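# Extend the deadbolt latch to its long backset

## Task

Change the deadbolt latch over to the longer of its two backset settings. At the end it must be resting on the bench, and neither gripper may be in contact with the latch or with any loose item that is touching it.

## Robot and tools

Robot: two six-joint arms with parallel grippers, named left_arm and right_arm. The names are labels only. left_arm's base sits at (-0.008, +0.329, 0) m and right_arm's at (+0.028, -0.229, 0) m, so left_arm is on the +y side. Joint order in every row and every per-joint list is fixed: waist, shoulder, elbow, wrist pitch, wrist yaw, wrist roll. Stated ranges in rad: waist -2.618 to 3.054, shoulder 0.000 to 3.142, elbow 0.000 to 3.142, wrist pitch -1.571 to 1.571, wrist yaw -1.571 to 1.571, wrist roll -2.094 to 2.094. The true end of any joint may be up to 0.036 rad either side of these.

Scene frame: the origin is on the tabletop midway between the arms, +z is up and +x points out over the table. The state line gives each gripper's end_effector_position (metres) and end_effector_quat_wxyz in this frame. That point lies between the finger pads, roughly 1 cm short of the tips. Fingers extend along the gripper's +z axis and close along its y axis. The printed position can be wrong, more so when the arm reaches far. Wrist cameras on their mounts add bulk near the gripper.

execute_actions(actions): a list of actions, up to 15. Each action is a table of up to 15 rows, one row per 1/30 s step; a table shorter than 15 rows keeps repeating its final row. Every row holds 14 numbers in [-1, 1], both arms always included: left_arm's six joint values then its opening, then right_arm's six joint values then its opening. Joint values are offsets, scaled so that 1.0 equals 1.202 rad (waist), 1.258 (shoulder), 1.238 (elbow), 2.073 (wrist pitch), 2.022 (wrist yaw and wrist roll). They are measured from where the joints stood when that action began, not from the previous row; for a call's first action that is the most recently reported angle. Opening is absolute: +1 fully open, -1 closed. An action that would push a joint more than 0.036 rad beyond its range is refused for both arms; if the first action fails that check, or any action is malformed, nothing in the call runs. A joint driven to its real end gets the line "joint sent to its limit"; no such line does not prove there is more room. An empty list just returns state and images.

Speed clamps: each step, a joint's target is kept within 0.202 (waist), 0.258 (shoulder), 0.238 (elbow), 0.573 (wrist pitch), 0.522 (wrist yaw, roll) rad of its measured angle, and targets are pulled back if they would carry the gripper over 70 mm from its measured spot. Big offsets thus take several actions; if an action ends early, send the remainder next. Arms can sag under zero offsets: to hold a pose, resend the offset back to the wanted angles, increasing it while a joint still lags.

move(target, speed, blocking): target is one 14-number row laid out as above; its joint offsets count from the Joint positions in the latest result that printed them, and the opening values are applied immediately. All joints finish their paths together, so the hand follows a curve, and nothing steers around obstacles or the other arm. speed (rad/s, 0.01 to 2, default 0.5) is the top rate of whichever joint travels farthest; path time is kept between 0.5 and 10 s, and longer ones halt early. Faster motion and targets set deeper past a contact both mean harder pressing. blocking=false returns after 0.5 s while the motion continues; then poll with wait(0) or brake with stop before sending other motion. The result adds a "move:" line: ending (done, off_target, moving, held, fault), limits=held or limits=none, and each arm's joint farthest from target.

wait(seconds): 0 to 10; arms keep their last command; returns early when a running move ends. stop(): brakes a running move, needing some distance; fingers continue. zoom_image(camera, region): region [x0, y0, x1, y1] in pixels of that camera's last image, at most 504 by 504. Cameras: cam_head_left, cam_head_right, cam_high, cam_low (672x504 each), cam_left_wrist, cam_right_wrist (504x504). show_instructions(): shows the reference page (the deadbolt latch manual image). read_manual(section): licence text, default "licences". finished_scene(scene): ends the given scene number permanently; the goal must already hold and stay held.

Result lines: Joint positions and Joint velocities list each arm's joints (rad, rad/s) plus the finger-pad gap (m; 0.094 when fully open). Joint targets shows what joints are currently driven toward. grip_measured reports opening on the command scale; to hold something, command roughly 0.03 below it (less for a gentler grip); pad force tops out near 50 to 62 N, lower for parts under about 2 mm thick. Joint torques include offsets and noise. "joint command not followed" means the clearance check altered targets; "too close" warns of nearness to an arm, its mounting plate or the frame behind. FAULT lines mean an arm stopped. MOTOR HOT appears at 75 °C; at 90 °C that arm halts for 10 s, and at 100 °C it goes limp and drops.

Avoid: pushing anything off the table, letting the arms strike or press on each other, slamming, dropping or hard shoving objects. Loose items may occasionally get nudged by outside pushes. Finish with the latch set, on the bench, and both grippers opened and moved clear of it and of anything touching it.

Each tool is called after ">>>" as name(argument=value, ...), one argument or row to a line, values as JSON.

Reference images:

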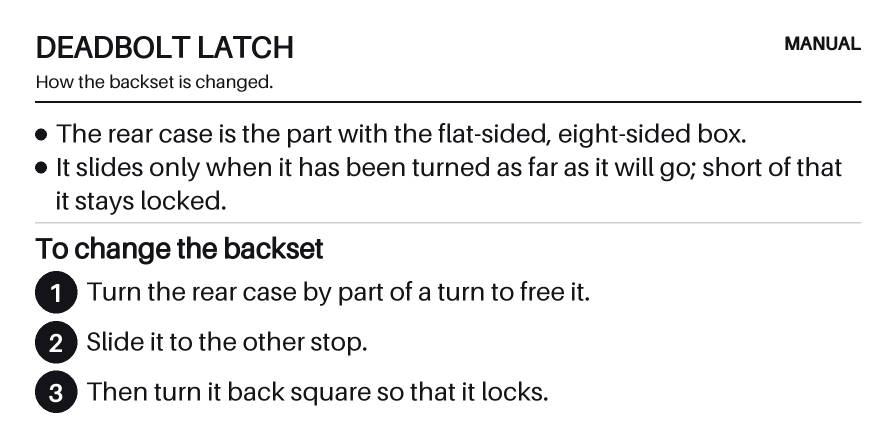

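## Session

>>> execute_actions(
  actions=[],
)

Scene clock: 0.00 s.
left_arm: end_effector_position=(+0.5827, +0.3156, +0.3089) grip_measured=-0.379 end_effector_quat_wxyz=(+0.595, +0.096, +0.777, +0.181) | right_arm: end_effector_position=(+0.2425, -0.1907, +0.1161) grip_measured=+1.000 end_effector_quat_wxyz=(+0.370, +0.402, +0.732, +0.408)
Joint names: [waist, shoulder, elbow, wrist pitch, wrist yaw, wrist roll]
Joint positions: left_arm=[-0.048  1.883  1.626  0.021 -0.269  0.354  0.029] | right_arm=[-0.367  0.104  0.156 -0.53  -0.541  1.077  0.094]
Joint velocities: left_arm=[-0.002  0.007  0.012  0.022  0.007 -0.007 -0.   ] | right_arm=[-0.012 -0.012 -0.007 -0.081  0.022 -0.022  0.   ]
Joint torques (N m, as the arm reports them, + toward a larger angle): no reading
Joint targets: left_arm=[-0.048 1.874 1.634 0.017 -0.270 0.351] | right_arm=[-0.367 0.096 0.159 -0.541 -0.541 1.071]

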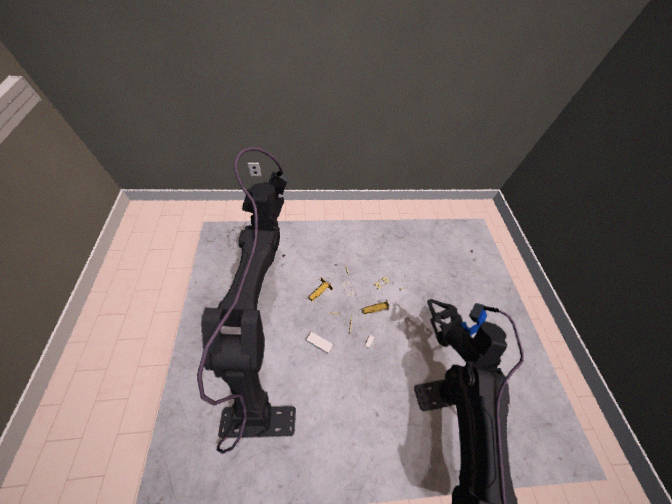

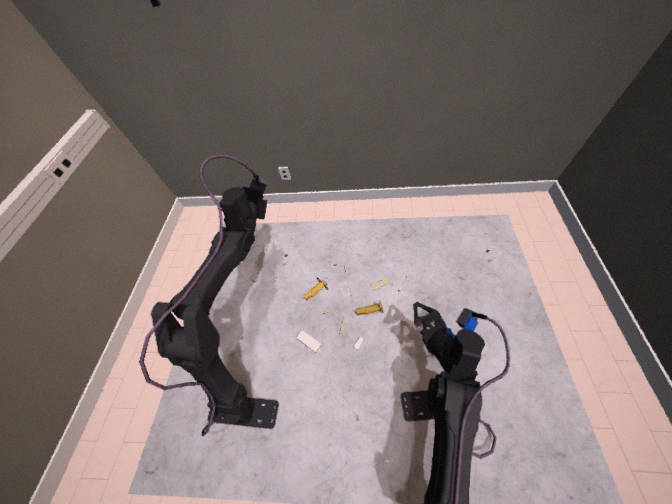

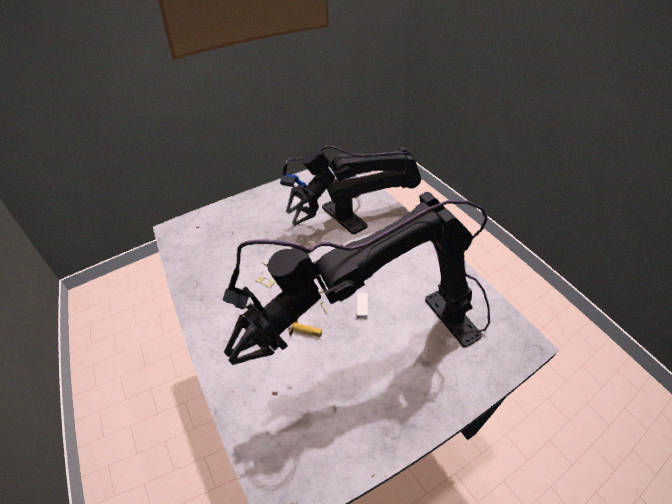

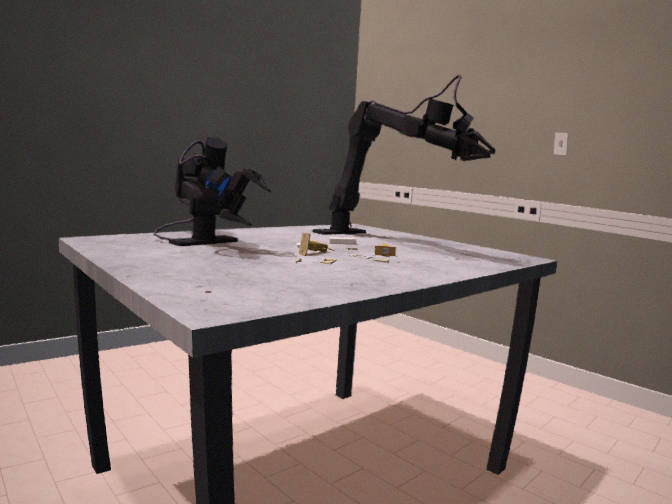

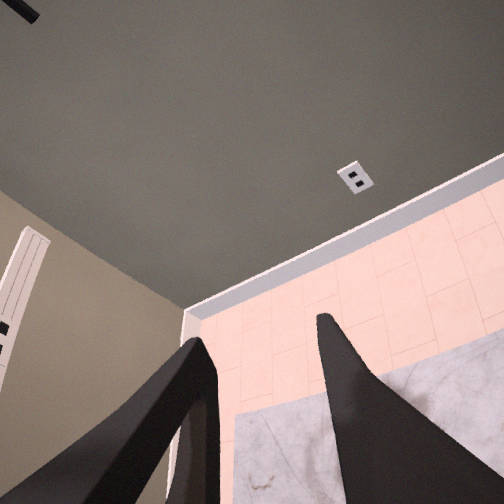

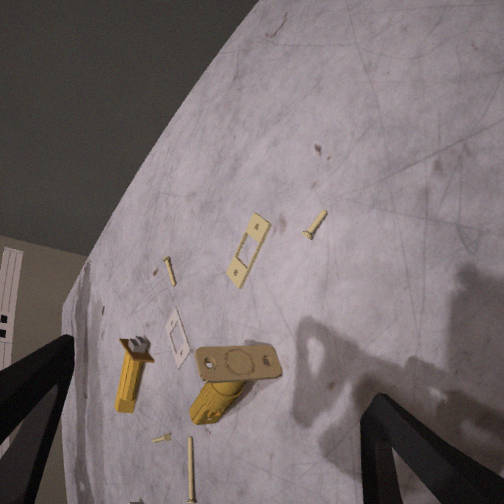

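>>> zoom_image(
  camera="cam_head_left",
  region=[290,250,430,360],
)

>>> zoom_image(
  camera="cam_right_wrist",
  region=[90,290,310,470],
)

>>> zoom_image(
  camera="cam_low",
  region=[270,210,420,290],
)

Region (290, 250, 430, 360) of cam_head_left's 672x504 image, scaled by 3.600, with more detail than that image has; it fills the top 396 rows of this view, and the rest is white.

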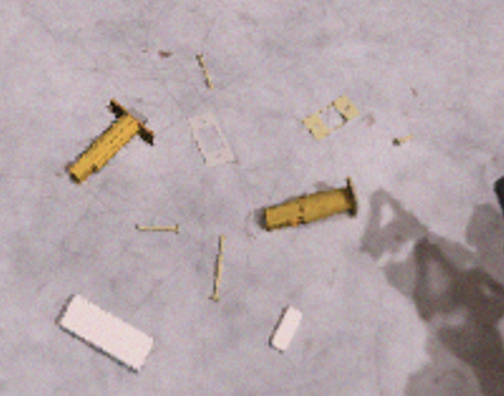

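Region (90, 290, 310, 470) of cam_right_wrist's 504x504 image, scaled by 2.291, with more detail than that image has; it fills the top 412 rows of this view, and the rest is white.

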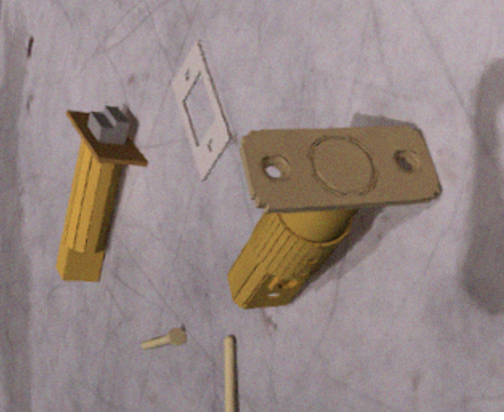

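Region (270, 210, 420, 290) of cam_low's 672x504 image, scaled by 3.360, with more detail than that image has; it fills the top 269 rows of this view, and the rest is white.

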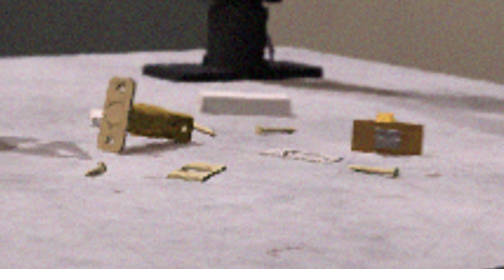

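>>> move(
  target=[-0.2,-0.7,-0.83,0.18,0.133,-0.175,0.2, 0.745,1,1,-0.433,0.268,-0.533,1],
  speed=1.0,
)

>>> move(
  target=[0,0,0,0,0,0,0.2, 0,0.37,0.235,0,0,0,1],
  speed=0.8,
)

Scene clock: 35.27 s.
left_arm: end_effector_position=(+0.3511, +0.2054, +0.2918) grip_measured=+0.198 end_effector_quat_wxyz=(+0.687, +0.123, +0.707, -0.110) | right_arm: end_effector_position=(+0.2275, -0.0820, +0.1921) grip_measured=+1.000 end_effector_quat_wxyz=(+0.075, -0.302, +0.950, +0.029)
Joint names: [waist, shoulder, elbow, wrist pitch, wrist yaw, wrist roll]
Joint positions: left_arm=[-0.281  1.025  0.606  0.388 -0.007  0.013  0.056] | right_arm=[ 0.521  1.356  1.359 -1.414 -0.009  0.011  0.094]
Joint velocities: left_arm=[-0.007  0.017  0.007  0.007  0.037 -0.022  0.   ] | right_arm=[-0.032 -0.007  0.002 -0.022 -0.007 -0.037  0.   ]
Joint torques (N m, as the arm reports them, + toward a larger angle): left_arm=[-0.55 -4.11  7.71  2.21  0.05 -0.15] | right_arm=[ 0.66 -3.63  9.91  0.31  0.13 -0.11]
Joint targets: left_arm=[-0.288 1.003 0.598 0.394 -0.000 0.000] | right_arm=[0.529 1.362 1.394 -1.428 0.001 -0.001]
move: off_target (left_arm, right_arm); limits=none; left_arm: farthest joint: the shoulder, 0.023 radians from its target (0.881 radians at the start); right_arm: farthest joint: the elbow, 0.035 radians from its target (1.238 radians at the start)

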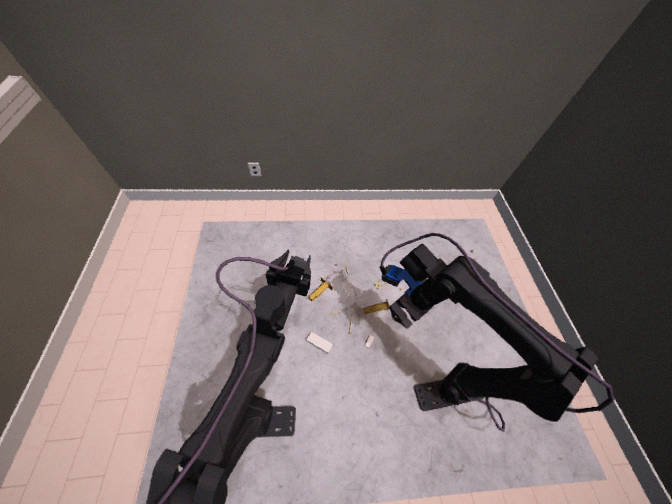

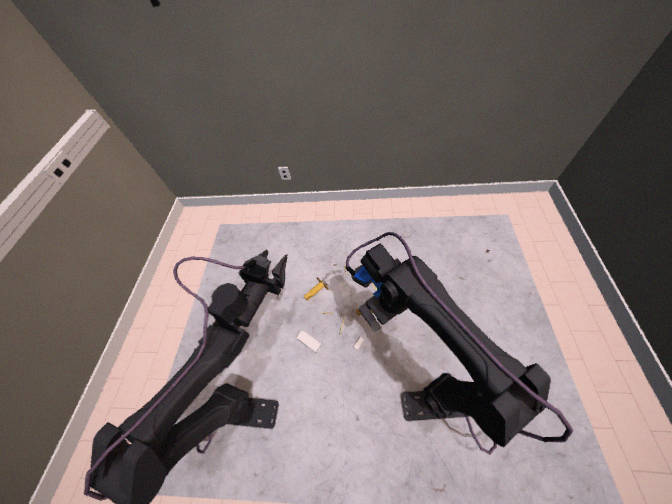

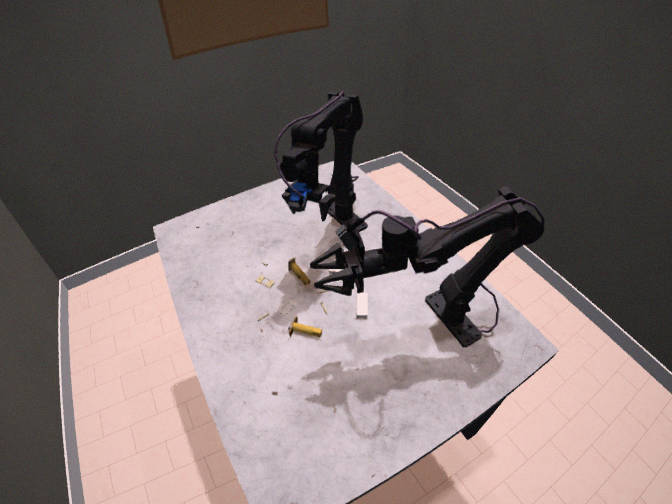

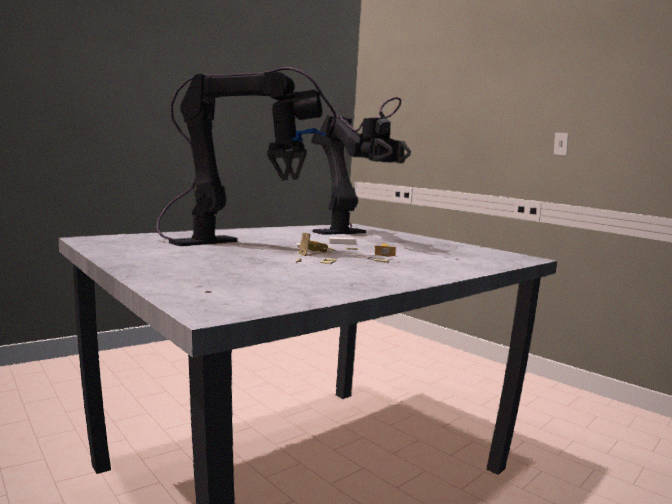

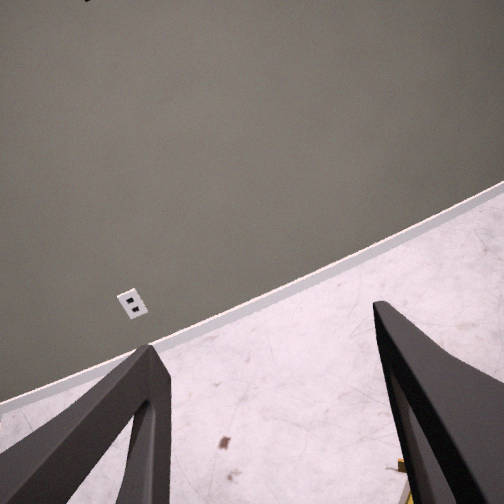

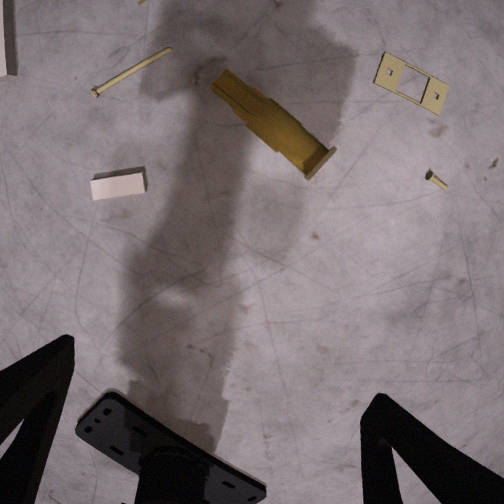

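Scene clock: 36.33 s.
left_arm: end_effector_position=(+0.3511, +0.2054, +0.2918) grip_measured=+0.198 end_effector_quat_wxyz=(+0.687, +0.123, +0.707, -0.110) | right_arm: end_effector_position=(+0.2903, -0.0366, +0.1353) grip_measured=+1.000 end_effector_quat_wxyz=(-0.022, -0.302, +0.953, -0.002)
Joint names: [waist, shoulder, elbow, wrist pitch, wrist yaw, wrist roll]
Joint positions: left_arm=[-0.281  1.025  0.606  0.388 -0.007  0.013  0.056] | right_arm=[ 0.521  1.817  1.613 -1.41  -0.009  0.011  0.094]
Joint velocities: left_arm=[ 0.012 -0.017 -0.007 -0.022  0.007  0.007 -0.001] | right_arm=[-0.022 -0.012 -0.027 -0.037  0.051  0.051  0.   ]
Joint torques (N m, as the arm reports them, + toward a larger angle): left_arm=[-0.01 -2.21  8.37  2.12 -0.01 -0.04] | right_arm=[-0.02 -8.09  9.94 -0.01  0.    0.01]
Joint targets: left_arm=[-0.281 1.025 0.606 0.388 -0.007 0.013] | right_arm=[0.521 1.821 1.650 -1.414 -0.009 0.011]
move: off_target (right_arm); limits=none; left_arm: farthest joint: the waist, 0.000 radians from its target (0.000 radians at the start); right_arm: farthest joint: the elbow, 0.037 radians from its target (0.291 radians at the start)

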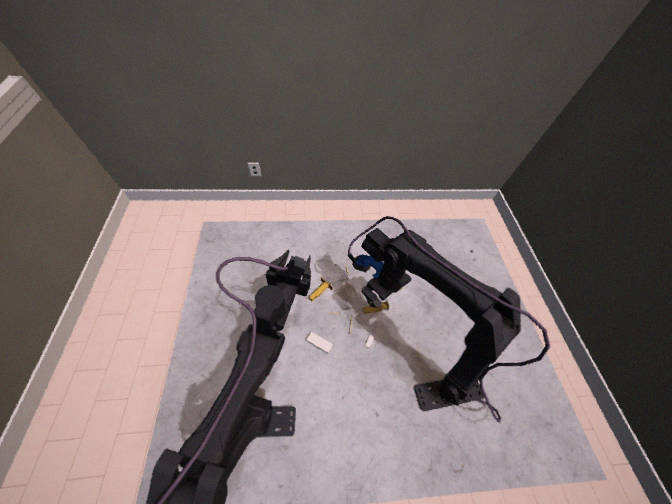

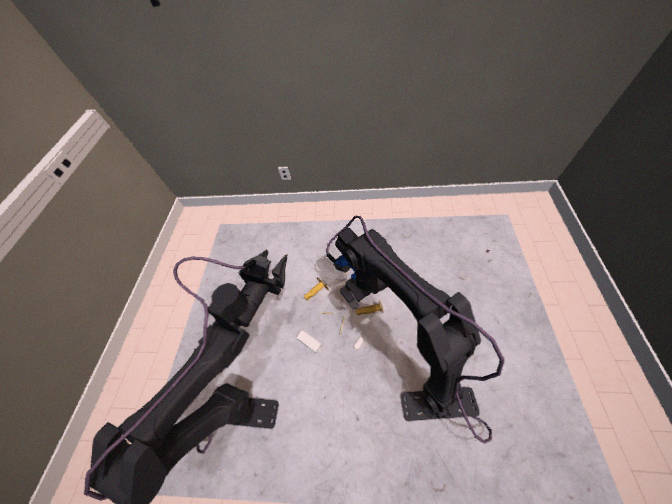

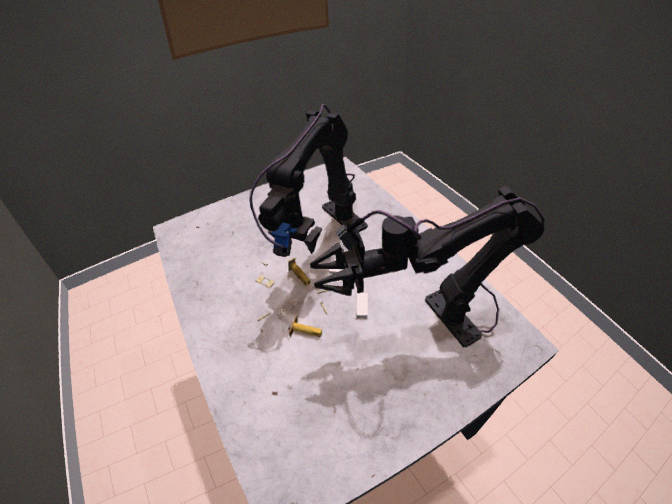

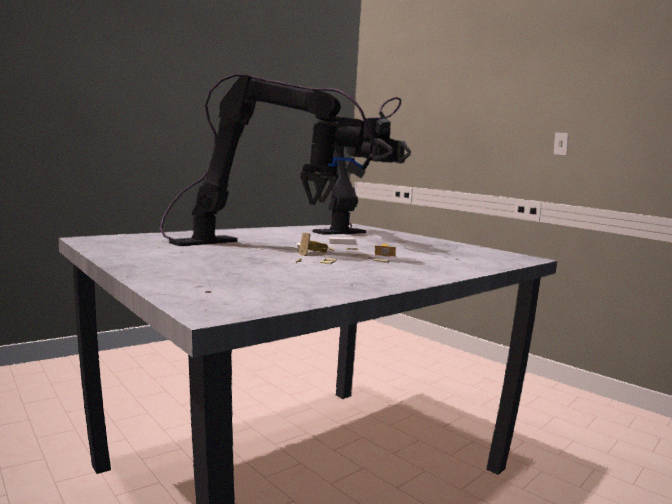

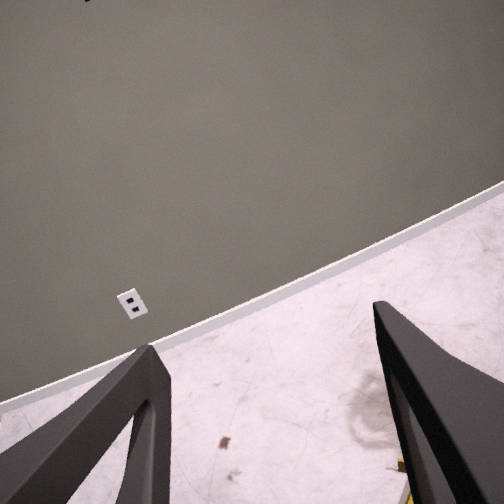

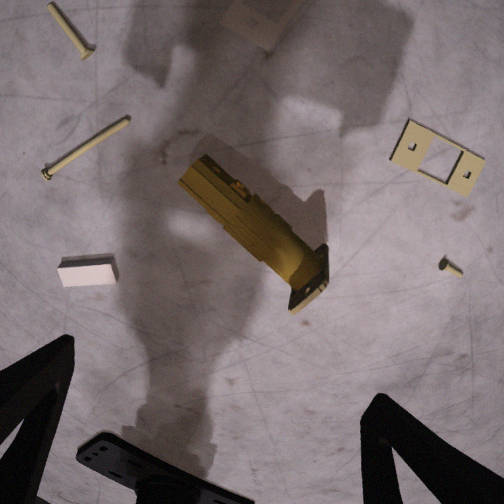

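>>> move(
  target=[0,0,0,0,0,0,0.2, -0.098,-0.1,-0.22,0.1,0,0.945,0.4],
  speed=1.3,
)

Scene clock: 54.50 s.
left_arm: end_effector_position=(+0.3511, +0.2054, +0.2918) grip_measured=+0.198 end_effector_quat_wxyz=(+0.687, +0.123, +0.707, -0.110) | right_arm: end_effector_position=(+0.2987, -0.0721, +0.1047) grip_measured=+0.402 end_effector_quat_wxyz=(-0.001, +0.641, +0.767, +0.011)
Joint names: [waist, shoulder, elbow, wrist pitch, wrist yaw, wrist roll]
Joint positions: left_arm=[-0.281  1.025  0.606  0.388 -0.007  0.013  0.056] | right_arm=[ 0.413  1.714  1.367 -1.205 -0.009  1.91   0.066]
Joint velocities: left_arm=[ 0.002  0.002 -0.007  0.081 -0.037  0.022 -0.   ] | right_arm=[ 0.012 -0.017  0.012 -0.022  0.051 -0.051 -0.   ]
Joint torques (N m, as the arm reports them, + toward a larger angle): left_arm=[-0.03 -2.13  8.38  2.12  0.   -0.04] | right_arm=[-0.86 -9.14  4.84  0.23 -0.04  0.09]
Joint targets: left_arm=[-0.281 1.025 0.606 0.388 -0.007 0.013] | right_arm=[0.403 1.692 1.340 -1.203 -0.009 1.922]
move: off_target (right_arm); limits=none; left_arm: farthest joint: the waist, 0.000 radians from its target (0.000 radians at the start); right_arm: farthest joint: the elbow, 0.026 radians from its target (0.272 radians at the start)

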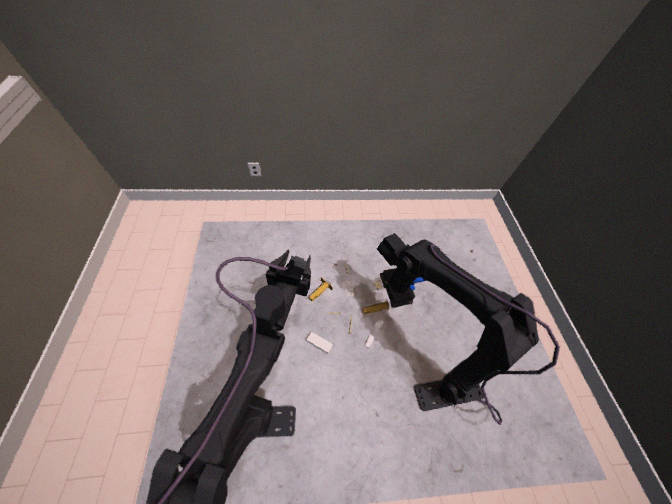

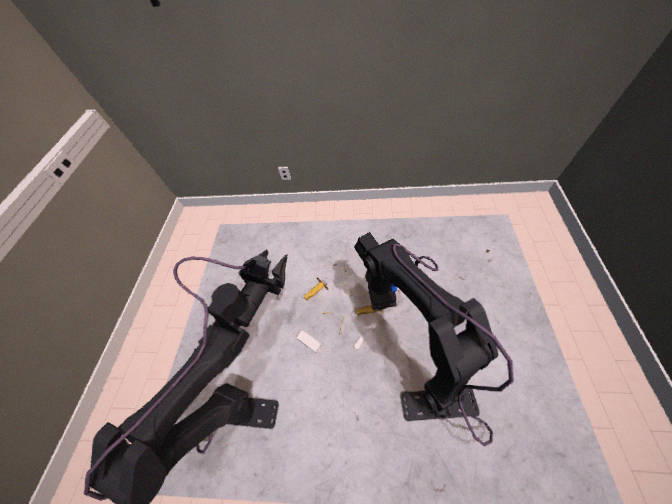

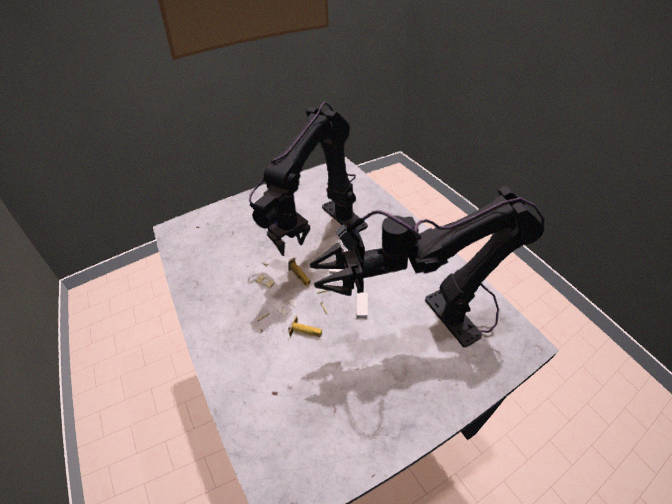

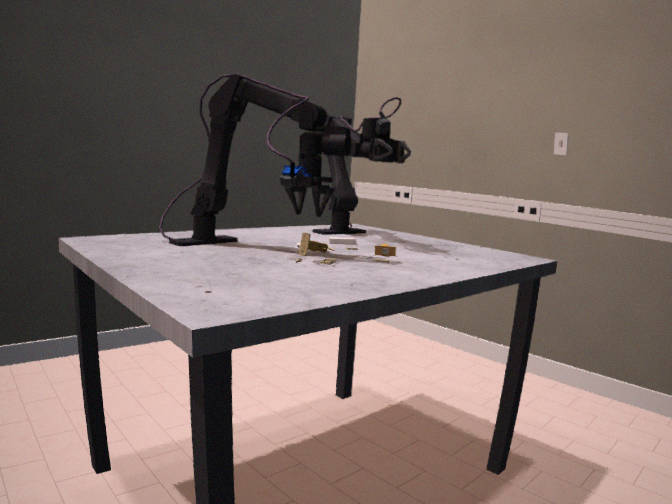

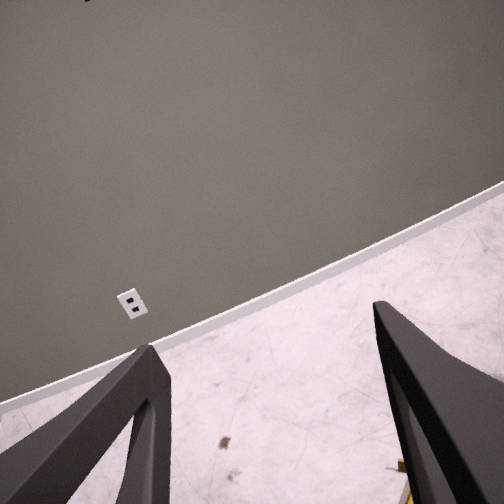

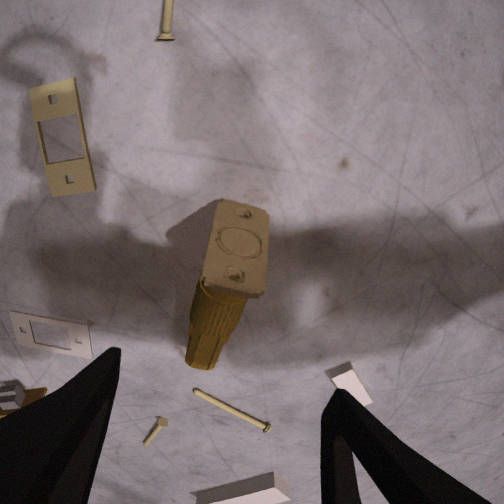

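>>> move(
  target=[0,0,0,0,0,0,0.2, -0.027,0.035,-0.145,0.085,0,-0.016,0.2],
  speed=0.3,
)

Scene clock: 62.87 s.
left_arm: end_effector_position=(+0.3511, +0.2054, +0.2918) grip_measured=+0.198 end_effector_quat_wxyz=(+0.687, +0.123, +0.707, -0.110) | right_arm: end_effector_position=(+0.2976, -0.0807, +0.0566) grip_measured=+0.202 end_effector_quat_wxyz=(-0.004, +0.642, +0.767, +0.003)
Joint names: [waist, shoulder, elbow, wrist pitch, wrist yaw, wrist roll]
Joint positions: left_arm=[-0.281  1.025  0.606  0.388 -0.007  0.013  0.056] | right_arm=[ 0.39   1.745  1.209 -1.031 -0.009  1.889  0.056]
Joint velocities: left_arm=[-0.007  0.002 -0.012 -0.037 -0.11  -0.007 -0.002] | right_arm=[-0.027 -0.017 -0.002 -0.095  0.022 -0.037  0.   ]
Joint torques (N m, as the arm reports them, + toward a larger angle): left_arm=[-0.04 -2.22  8.37  2.13 -0.01 -0.05] | right_arm=[-0.65 -6.66  5.27  0.2   0.07 -0.15]
Joint targets: left_arm=[-0.281 1.025 0.606 0.388 -0.007 0.013] | right_arm=[0.380 1.758 1.187 -1.029 -0.009 1.877]
move: off_target (right_arm); limits=none; left_arm: farthest joint: the waist, 0.000 radians from its target (0.000 radians at the start); right_arm: farthest joint: the elbow, 0.022 radians from its target (0.179 radians at the start)

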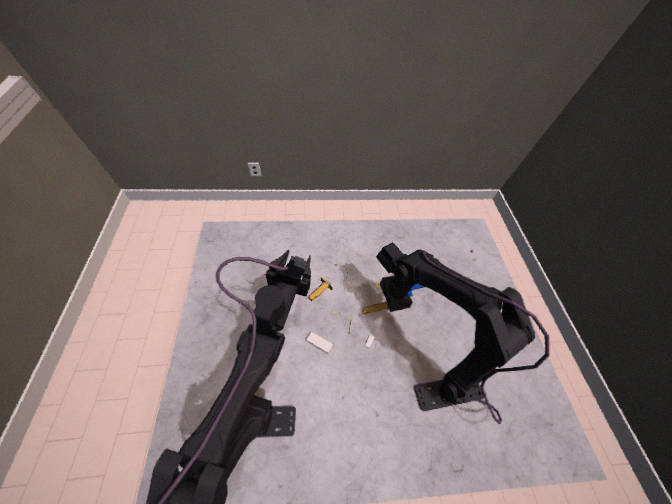

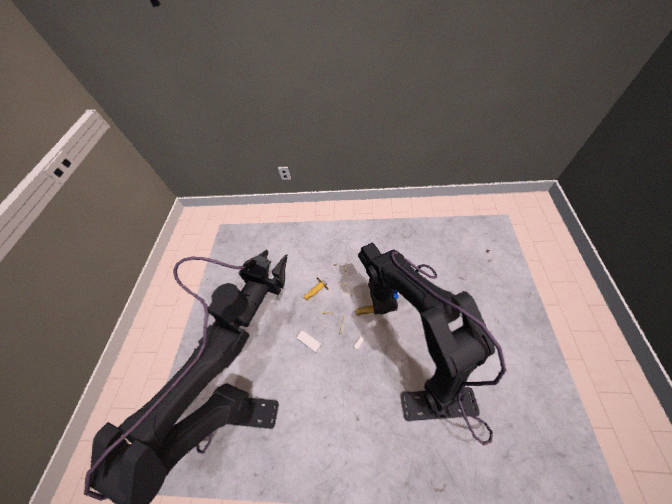

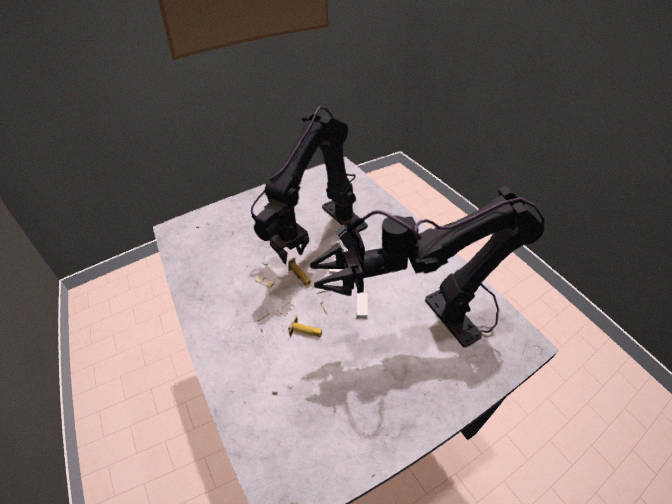

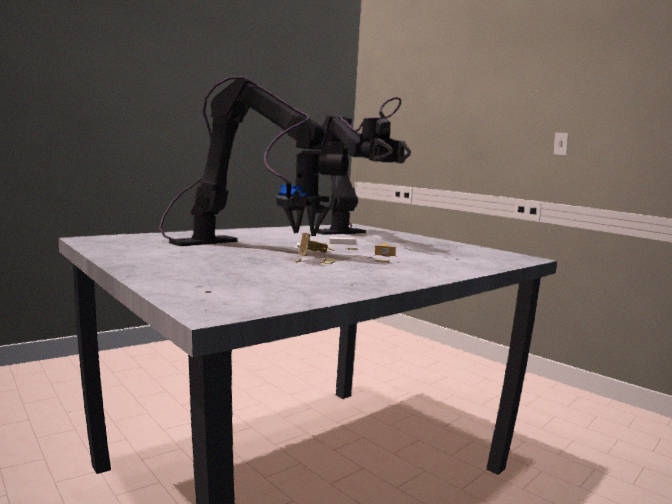

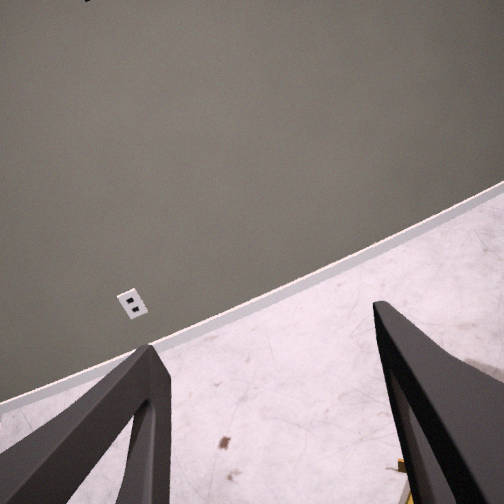

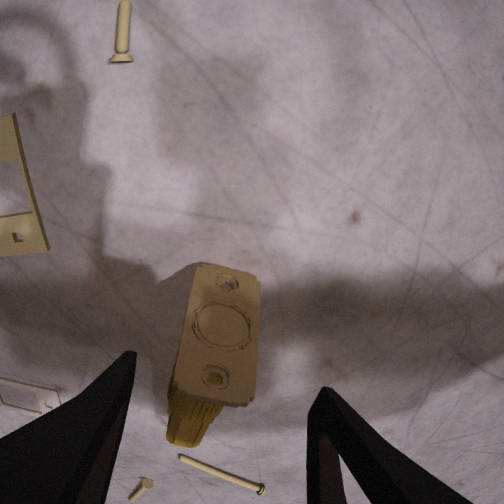

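>>> move(
  target=[0,0,0,0,0,0,0.2, 0,0.06,-0.073,0.062,0,0.015,0.0],
  speed=0.2,
)

>>> zoom_image(
  camera="cam_low",
  region=[260,180,380,280],
)

>>> zoom_image(
  camera="cam_high",
  region=[240,210,340,300],
)

Scene clock: 71.13 s.
left_arm: end_effector_position=(+0.3511, +0.2054, +0.2918) grip_measured=+0.198 end_effector_quat_wxyz=(+0.687, +0.123, +0.707, -0.110) | right_arm: end_effector_position=(+0.3013, -0.0787, +0.0235) grip_measured=+0.002 end_effector_quat_wxyz=(-0.004, +0.649, +0.761, +0.003)
Joint names: [waist, shoulder, elbow, wrist pitch, wrist yaw, wrist roll]
Joint positions: left_arm=[-0.281  1.025  0.606  0.388 -0.007  0.013  0.056] | right_arm=[ 0.39   1.806  1.143 -0.906 -0.009  1.908  0.047]
Joint velocities: left_arm=[ 0.002 -0.002 -0.007 -0.022  0.007 -0.007  0.   ] | right_arm=[-0.017 -0.012 -0.012 -0.007 -0.022 -0.022  0.   ]
Joint torques (N m, as the arm reports them, + toward a larger angle): left_arm=[-0.02 -2.16  8.37  2.14 -0.01 -0.04] | right_arm=[-0.06 -6.92  4.44  0.19 -0.02  0.12]
Joint targets: left_arm=[-0.281 1.025 0.606 0.388 -0.007 0.013] | right_arm=[0.390 1.821 1.119 -0.903 -0.009 1.920]
move: off_target (right_arm); limits=none; left_arm: farthest joint: the waist, 0.000 radians from its target (0.000 radians at the start); right_arm: farthest joint: the elbow, 0.024 radians from its target (0.091 radians at the start)

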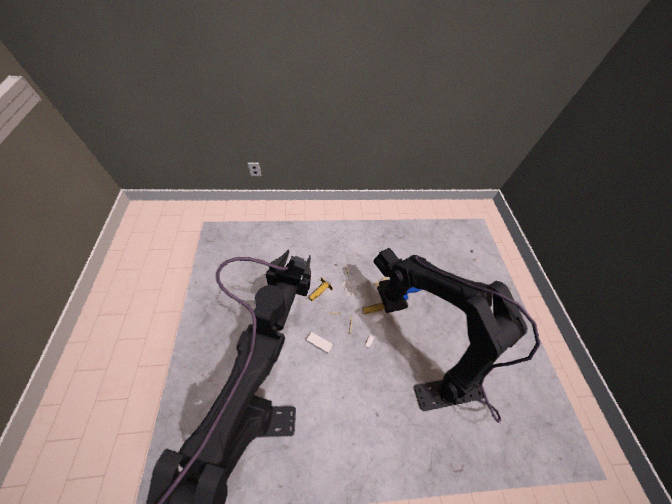

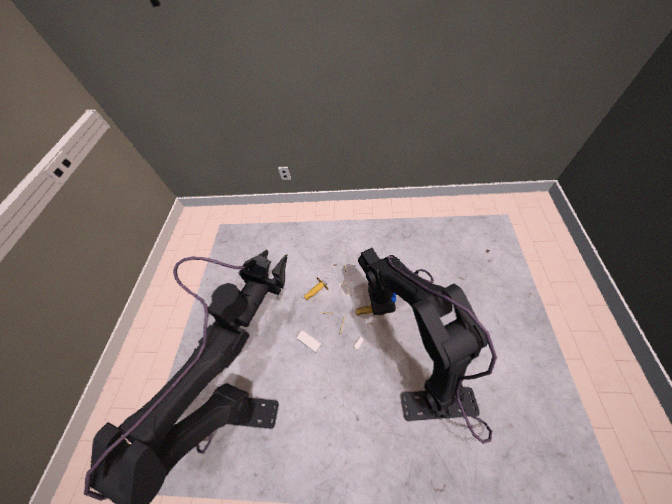

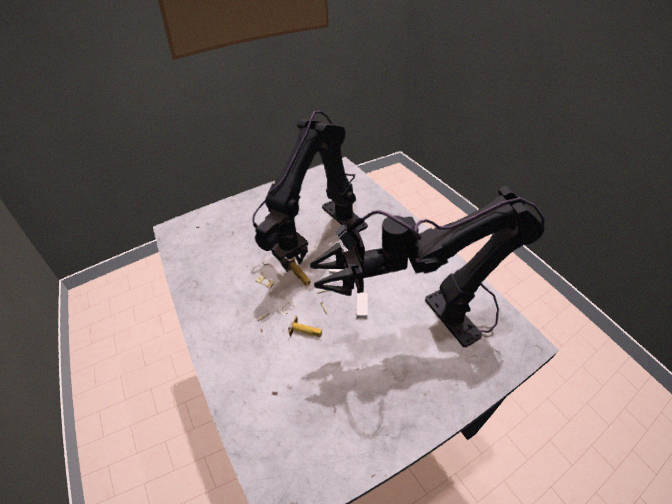

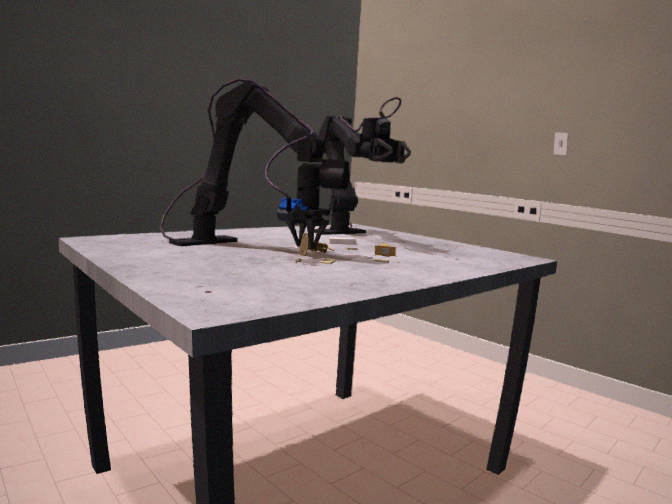

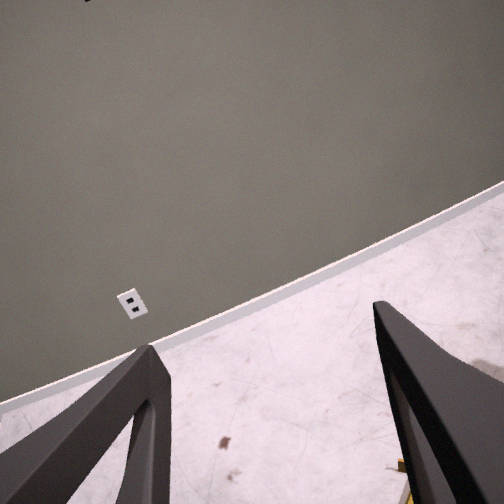

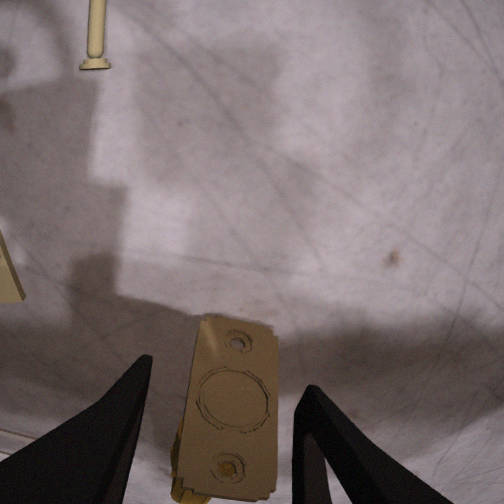

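Region (260, 180, 380, 280) of cam_low's 672x504 image, scaled by 4.200, with more detail than that image has.

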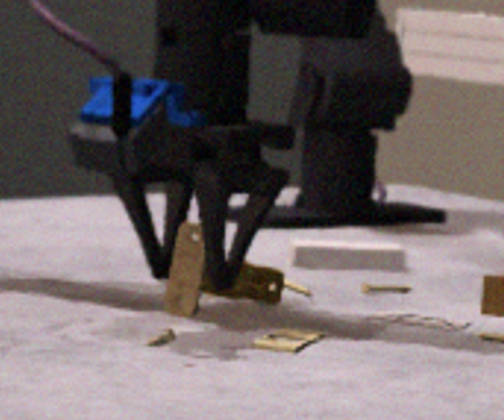

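Region (240, 210, 340, 300) of cam_high's 672x504 image, scaled by 5.040, with more detail than that image has; it fills the top 454 rows of this view, and the rest is white.

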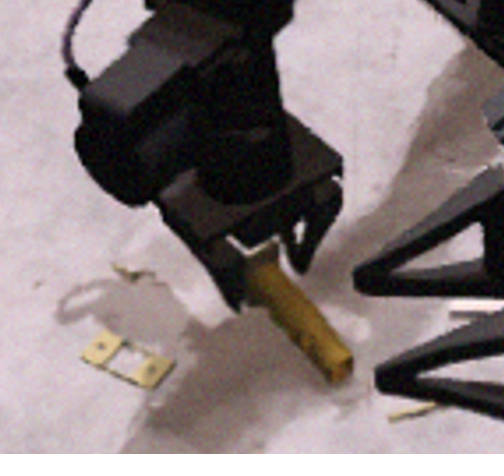

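Looks good. Close.

>>> execute_actions(
  actions=[
    [[0,0,0,0,0,0,0.2,0,0,0,0,0,0,-0.15],[0,0,0,0,0,0,0.2,0,0,0,0,0,0,-0.15],[0,0,0,0,0,0,0.2,0,0,0,0,0,0,-0.25],[0,0,0,0,0,0,0.2,0,0,0,0,0,0,-0.25],[0,0,0,0,0,0,0.2,0,0,0,0,0,0,-0.3],[0,0,0,0,0,0,0.2,0,0,0,0,0,0,-0.33],[0,0,0,0,0,0,0.2,0,0,0,0,0,0,-0.36],[0,0,0,0,0,0,0.2,0,0,0,0,0,0,-0.39],[0,0,0,0,0,0,0.2,0,0,0,0,0,0,-0.42],[0,0,0,0,0,0,0.2,0,0,0,0,0,0,-0.45],[0,0,0,0,0,0,0.2,0,0,0,0,0,0,-0.48],[0,0,0,0,0,0,0.2,0,0,0,0,0,0,-0.51]],
    [[0,0,0,0,0,0,0.2,0,0,0,0,0,0,-0.51]],
  ],
)

>>> zoom_image(
  camera="cam_low",
  region=[260,180,380,280],
)

Scene clock: 82.10 s.
left_arm: end_effector_position=(+0.3511, +0.2054, +0.2918) grip_measured=+0.198 end_effector_quat_wxyz=(+0.687, +0.123, +0.707, -0.110) | right_arm: end_effector_position=(+0.3014, -0.0787, +0.0235) grip_measured=-0.479 end_effector_quat_wxyz=(-0.004, +0.649, +0.761, +0.003)
Joint names: [waist, shoulder, elbow, wrist pitch, wrist yaw, wrist roll]
Joint positions: left_arm=[-0.281  1.025  0.606  0.388 -0.007  0.013  0.056] | right_arm=[ 0.39   1.806  1.143 -0.905 -0.009  1.908  0.024]
Joint velocities: left_arm=[ 0.002 -0.017 -0.017 -0.007  0.007 -0.037 -0.001] | right_arm=[-0.002 -0.017 -0.002  0.066 -0.037  0.007  0.   ]
Joint torques (N m, as the arm reports them, + toward a larger angle): left_arm=[-0.03 -2.19  8.43  2.13 -0.01 -0.06] | right_arm=[-0.23 -7.82  6.52  0.15  0.    0.02]
Joint targets: left_arm=[-0.281 1.025 0.606 0.388 -0.007 0.013] | right_arm=[0.390 1.806 1.143 -0.905 -0.009 1.908]

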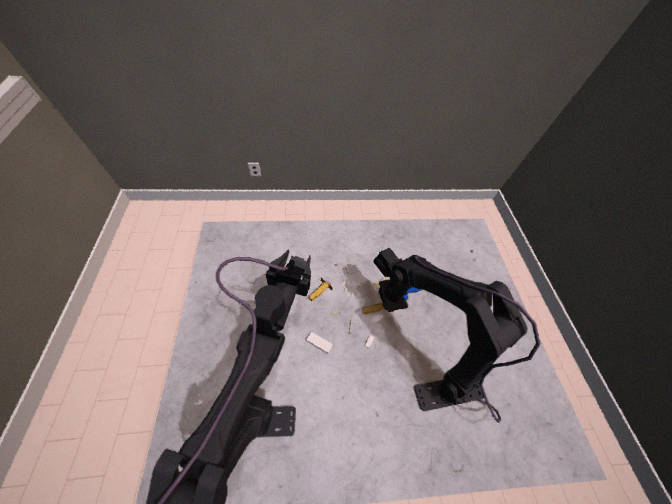

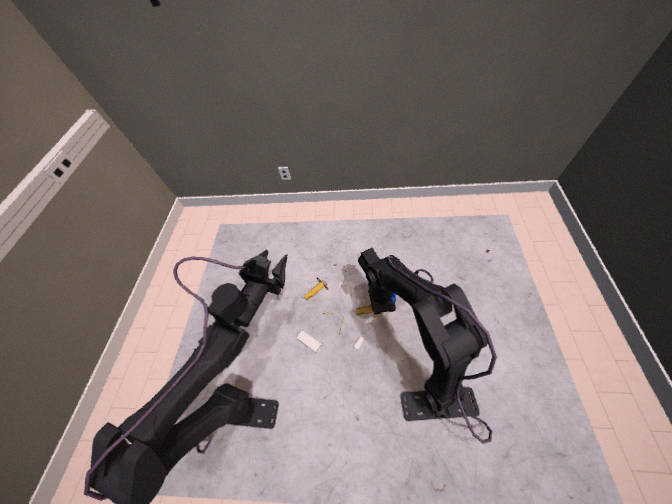

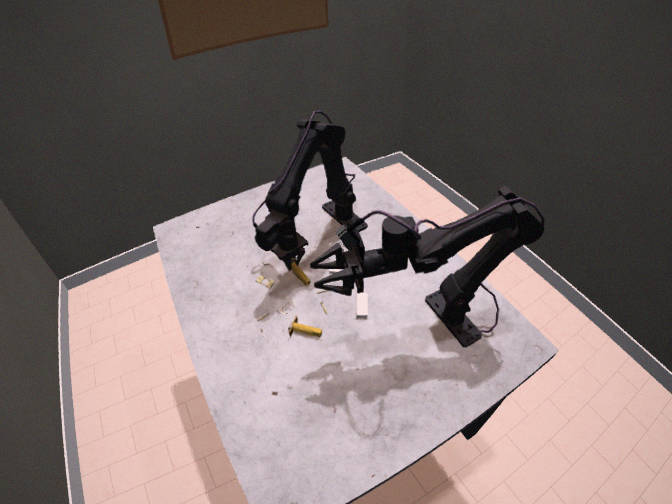

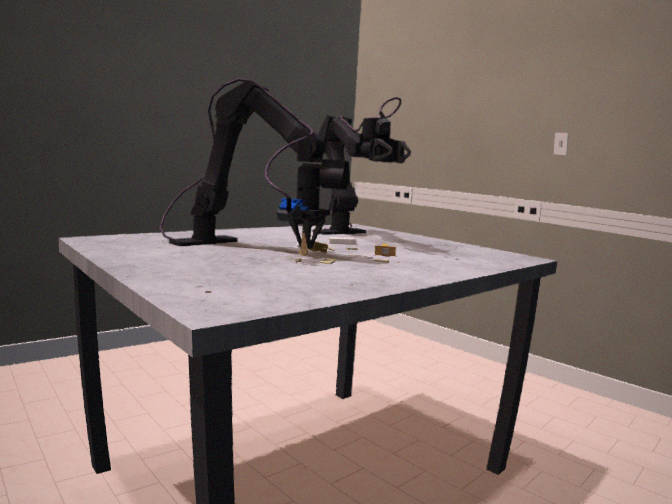

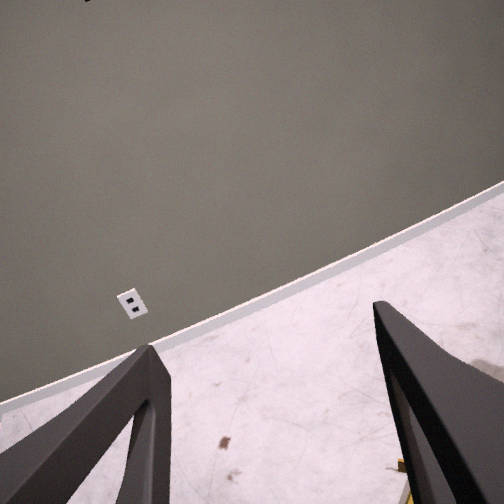

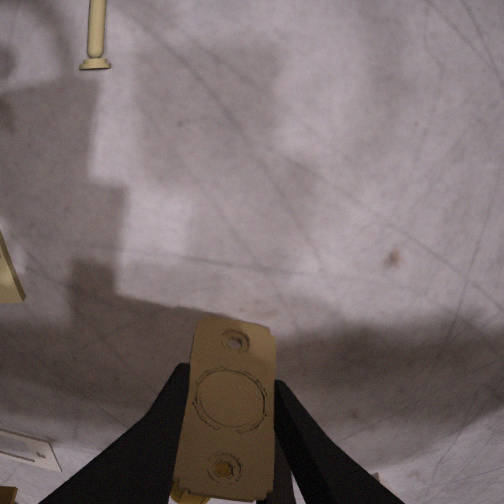

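Region (260, 180, 380, 280) of cam_low's 672x504 image, scaled by 4.200, with more detail than that image has.

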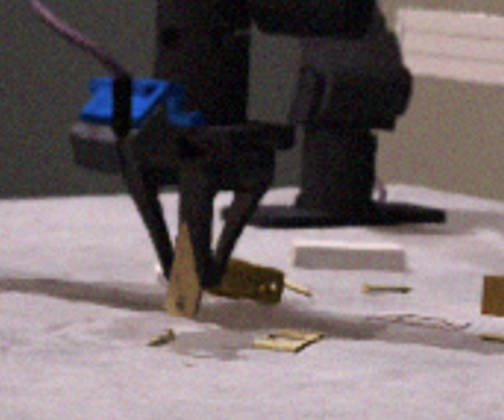

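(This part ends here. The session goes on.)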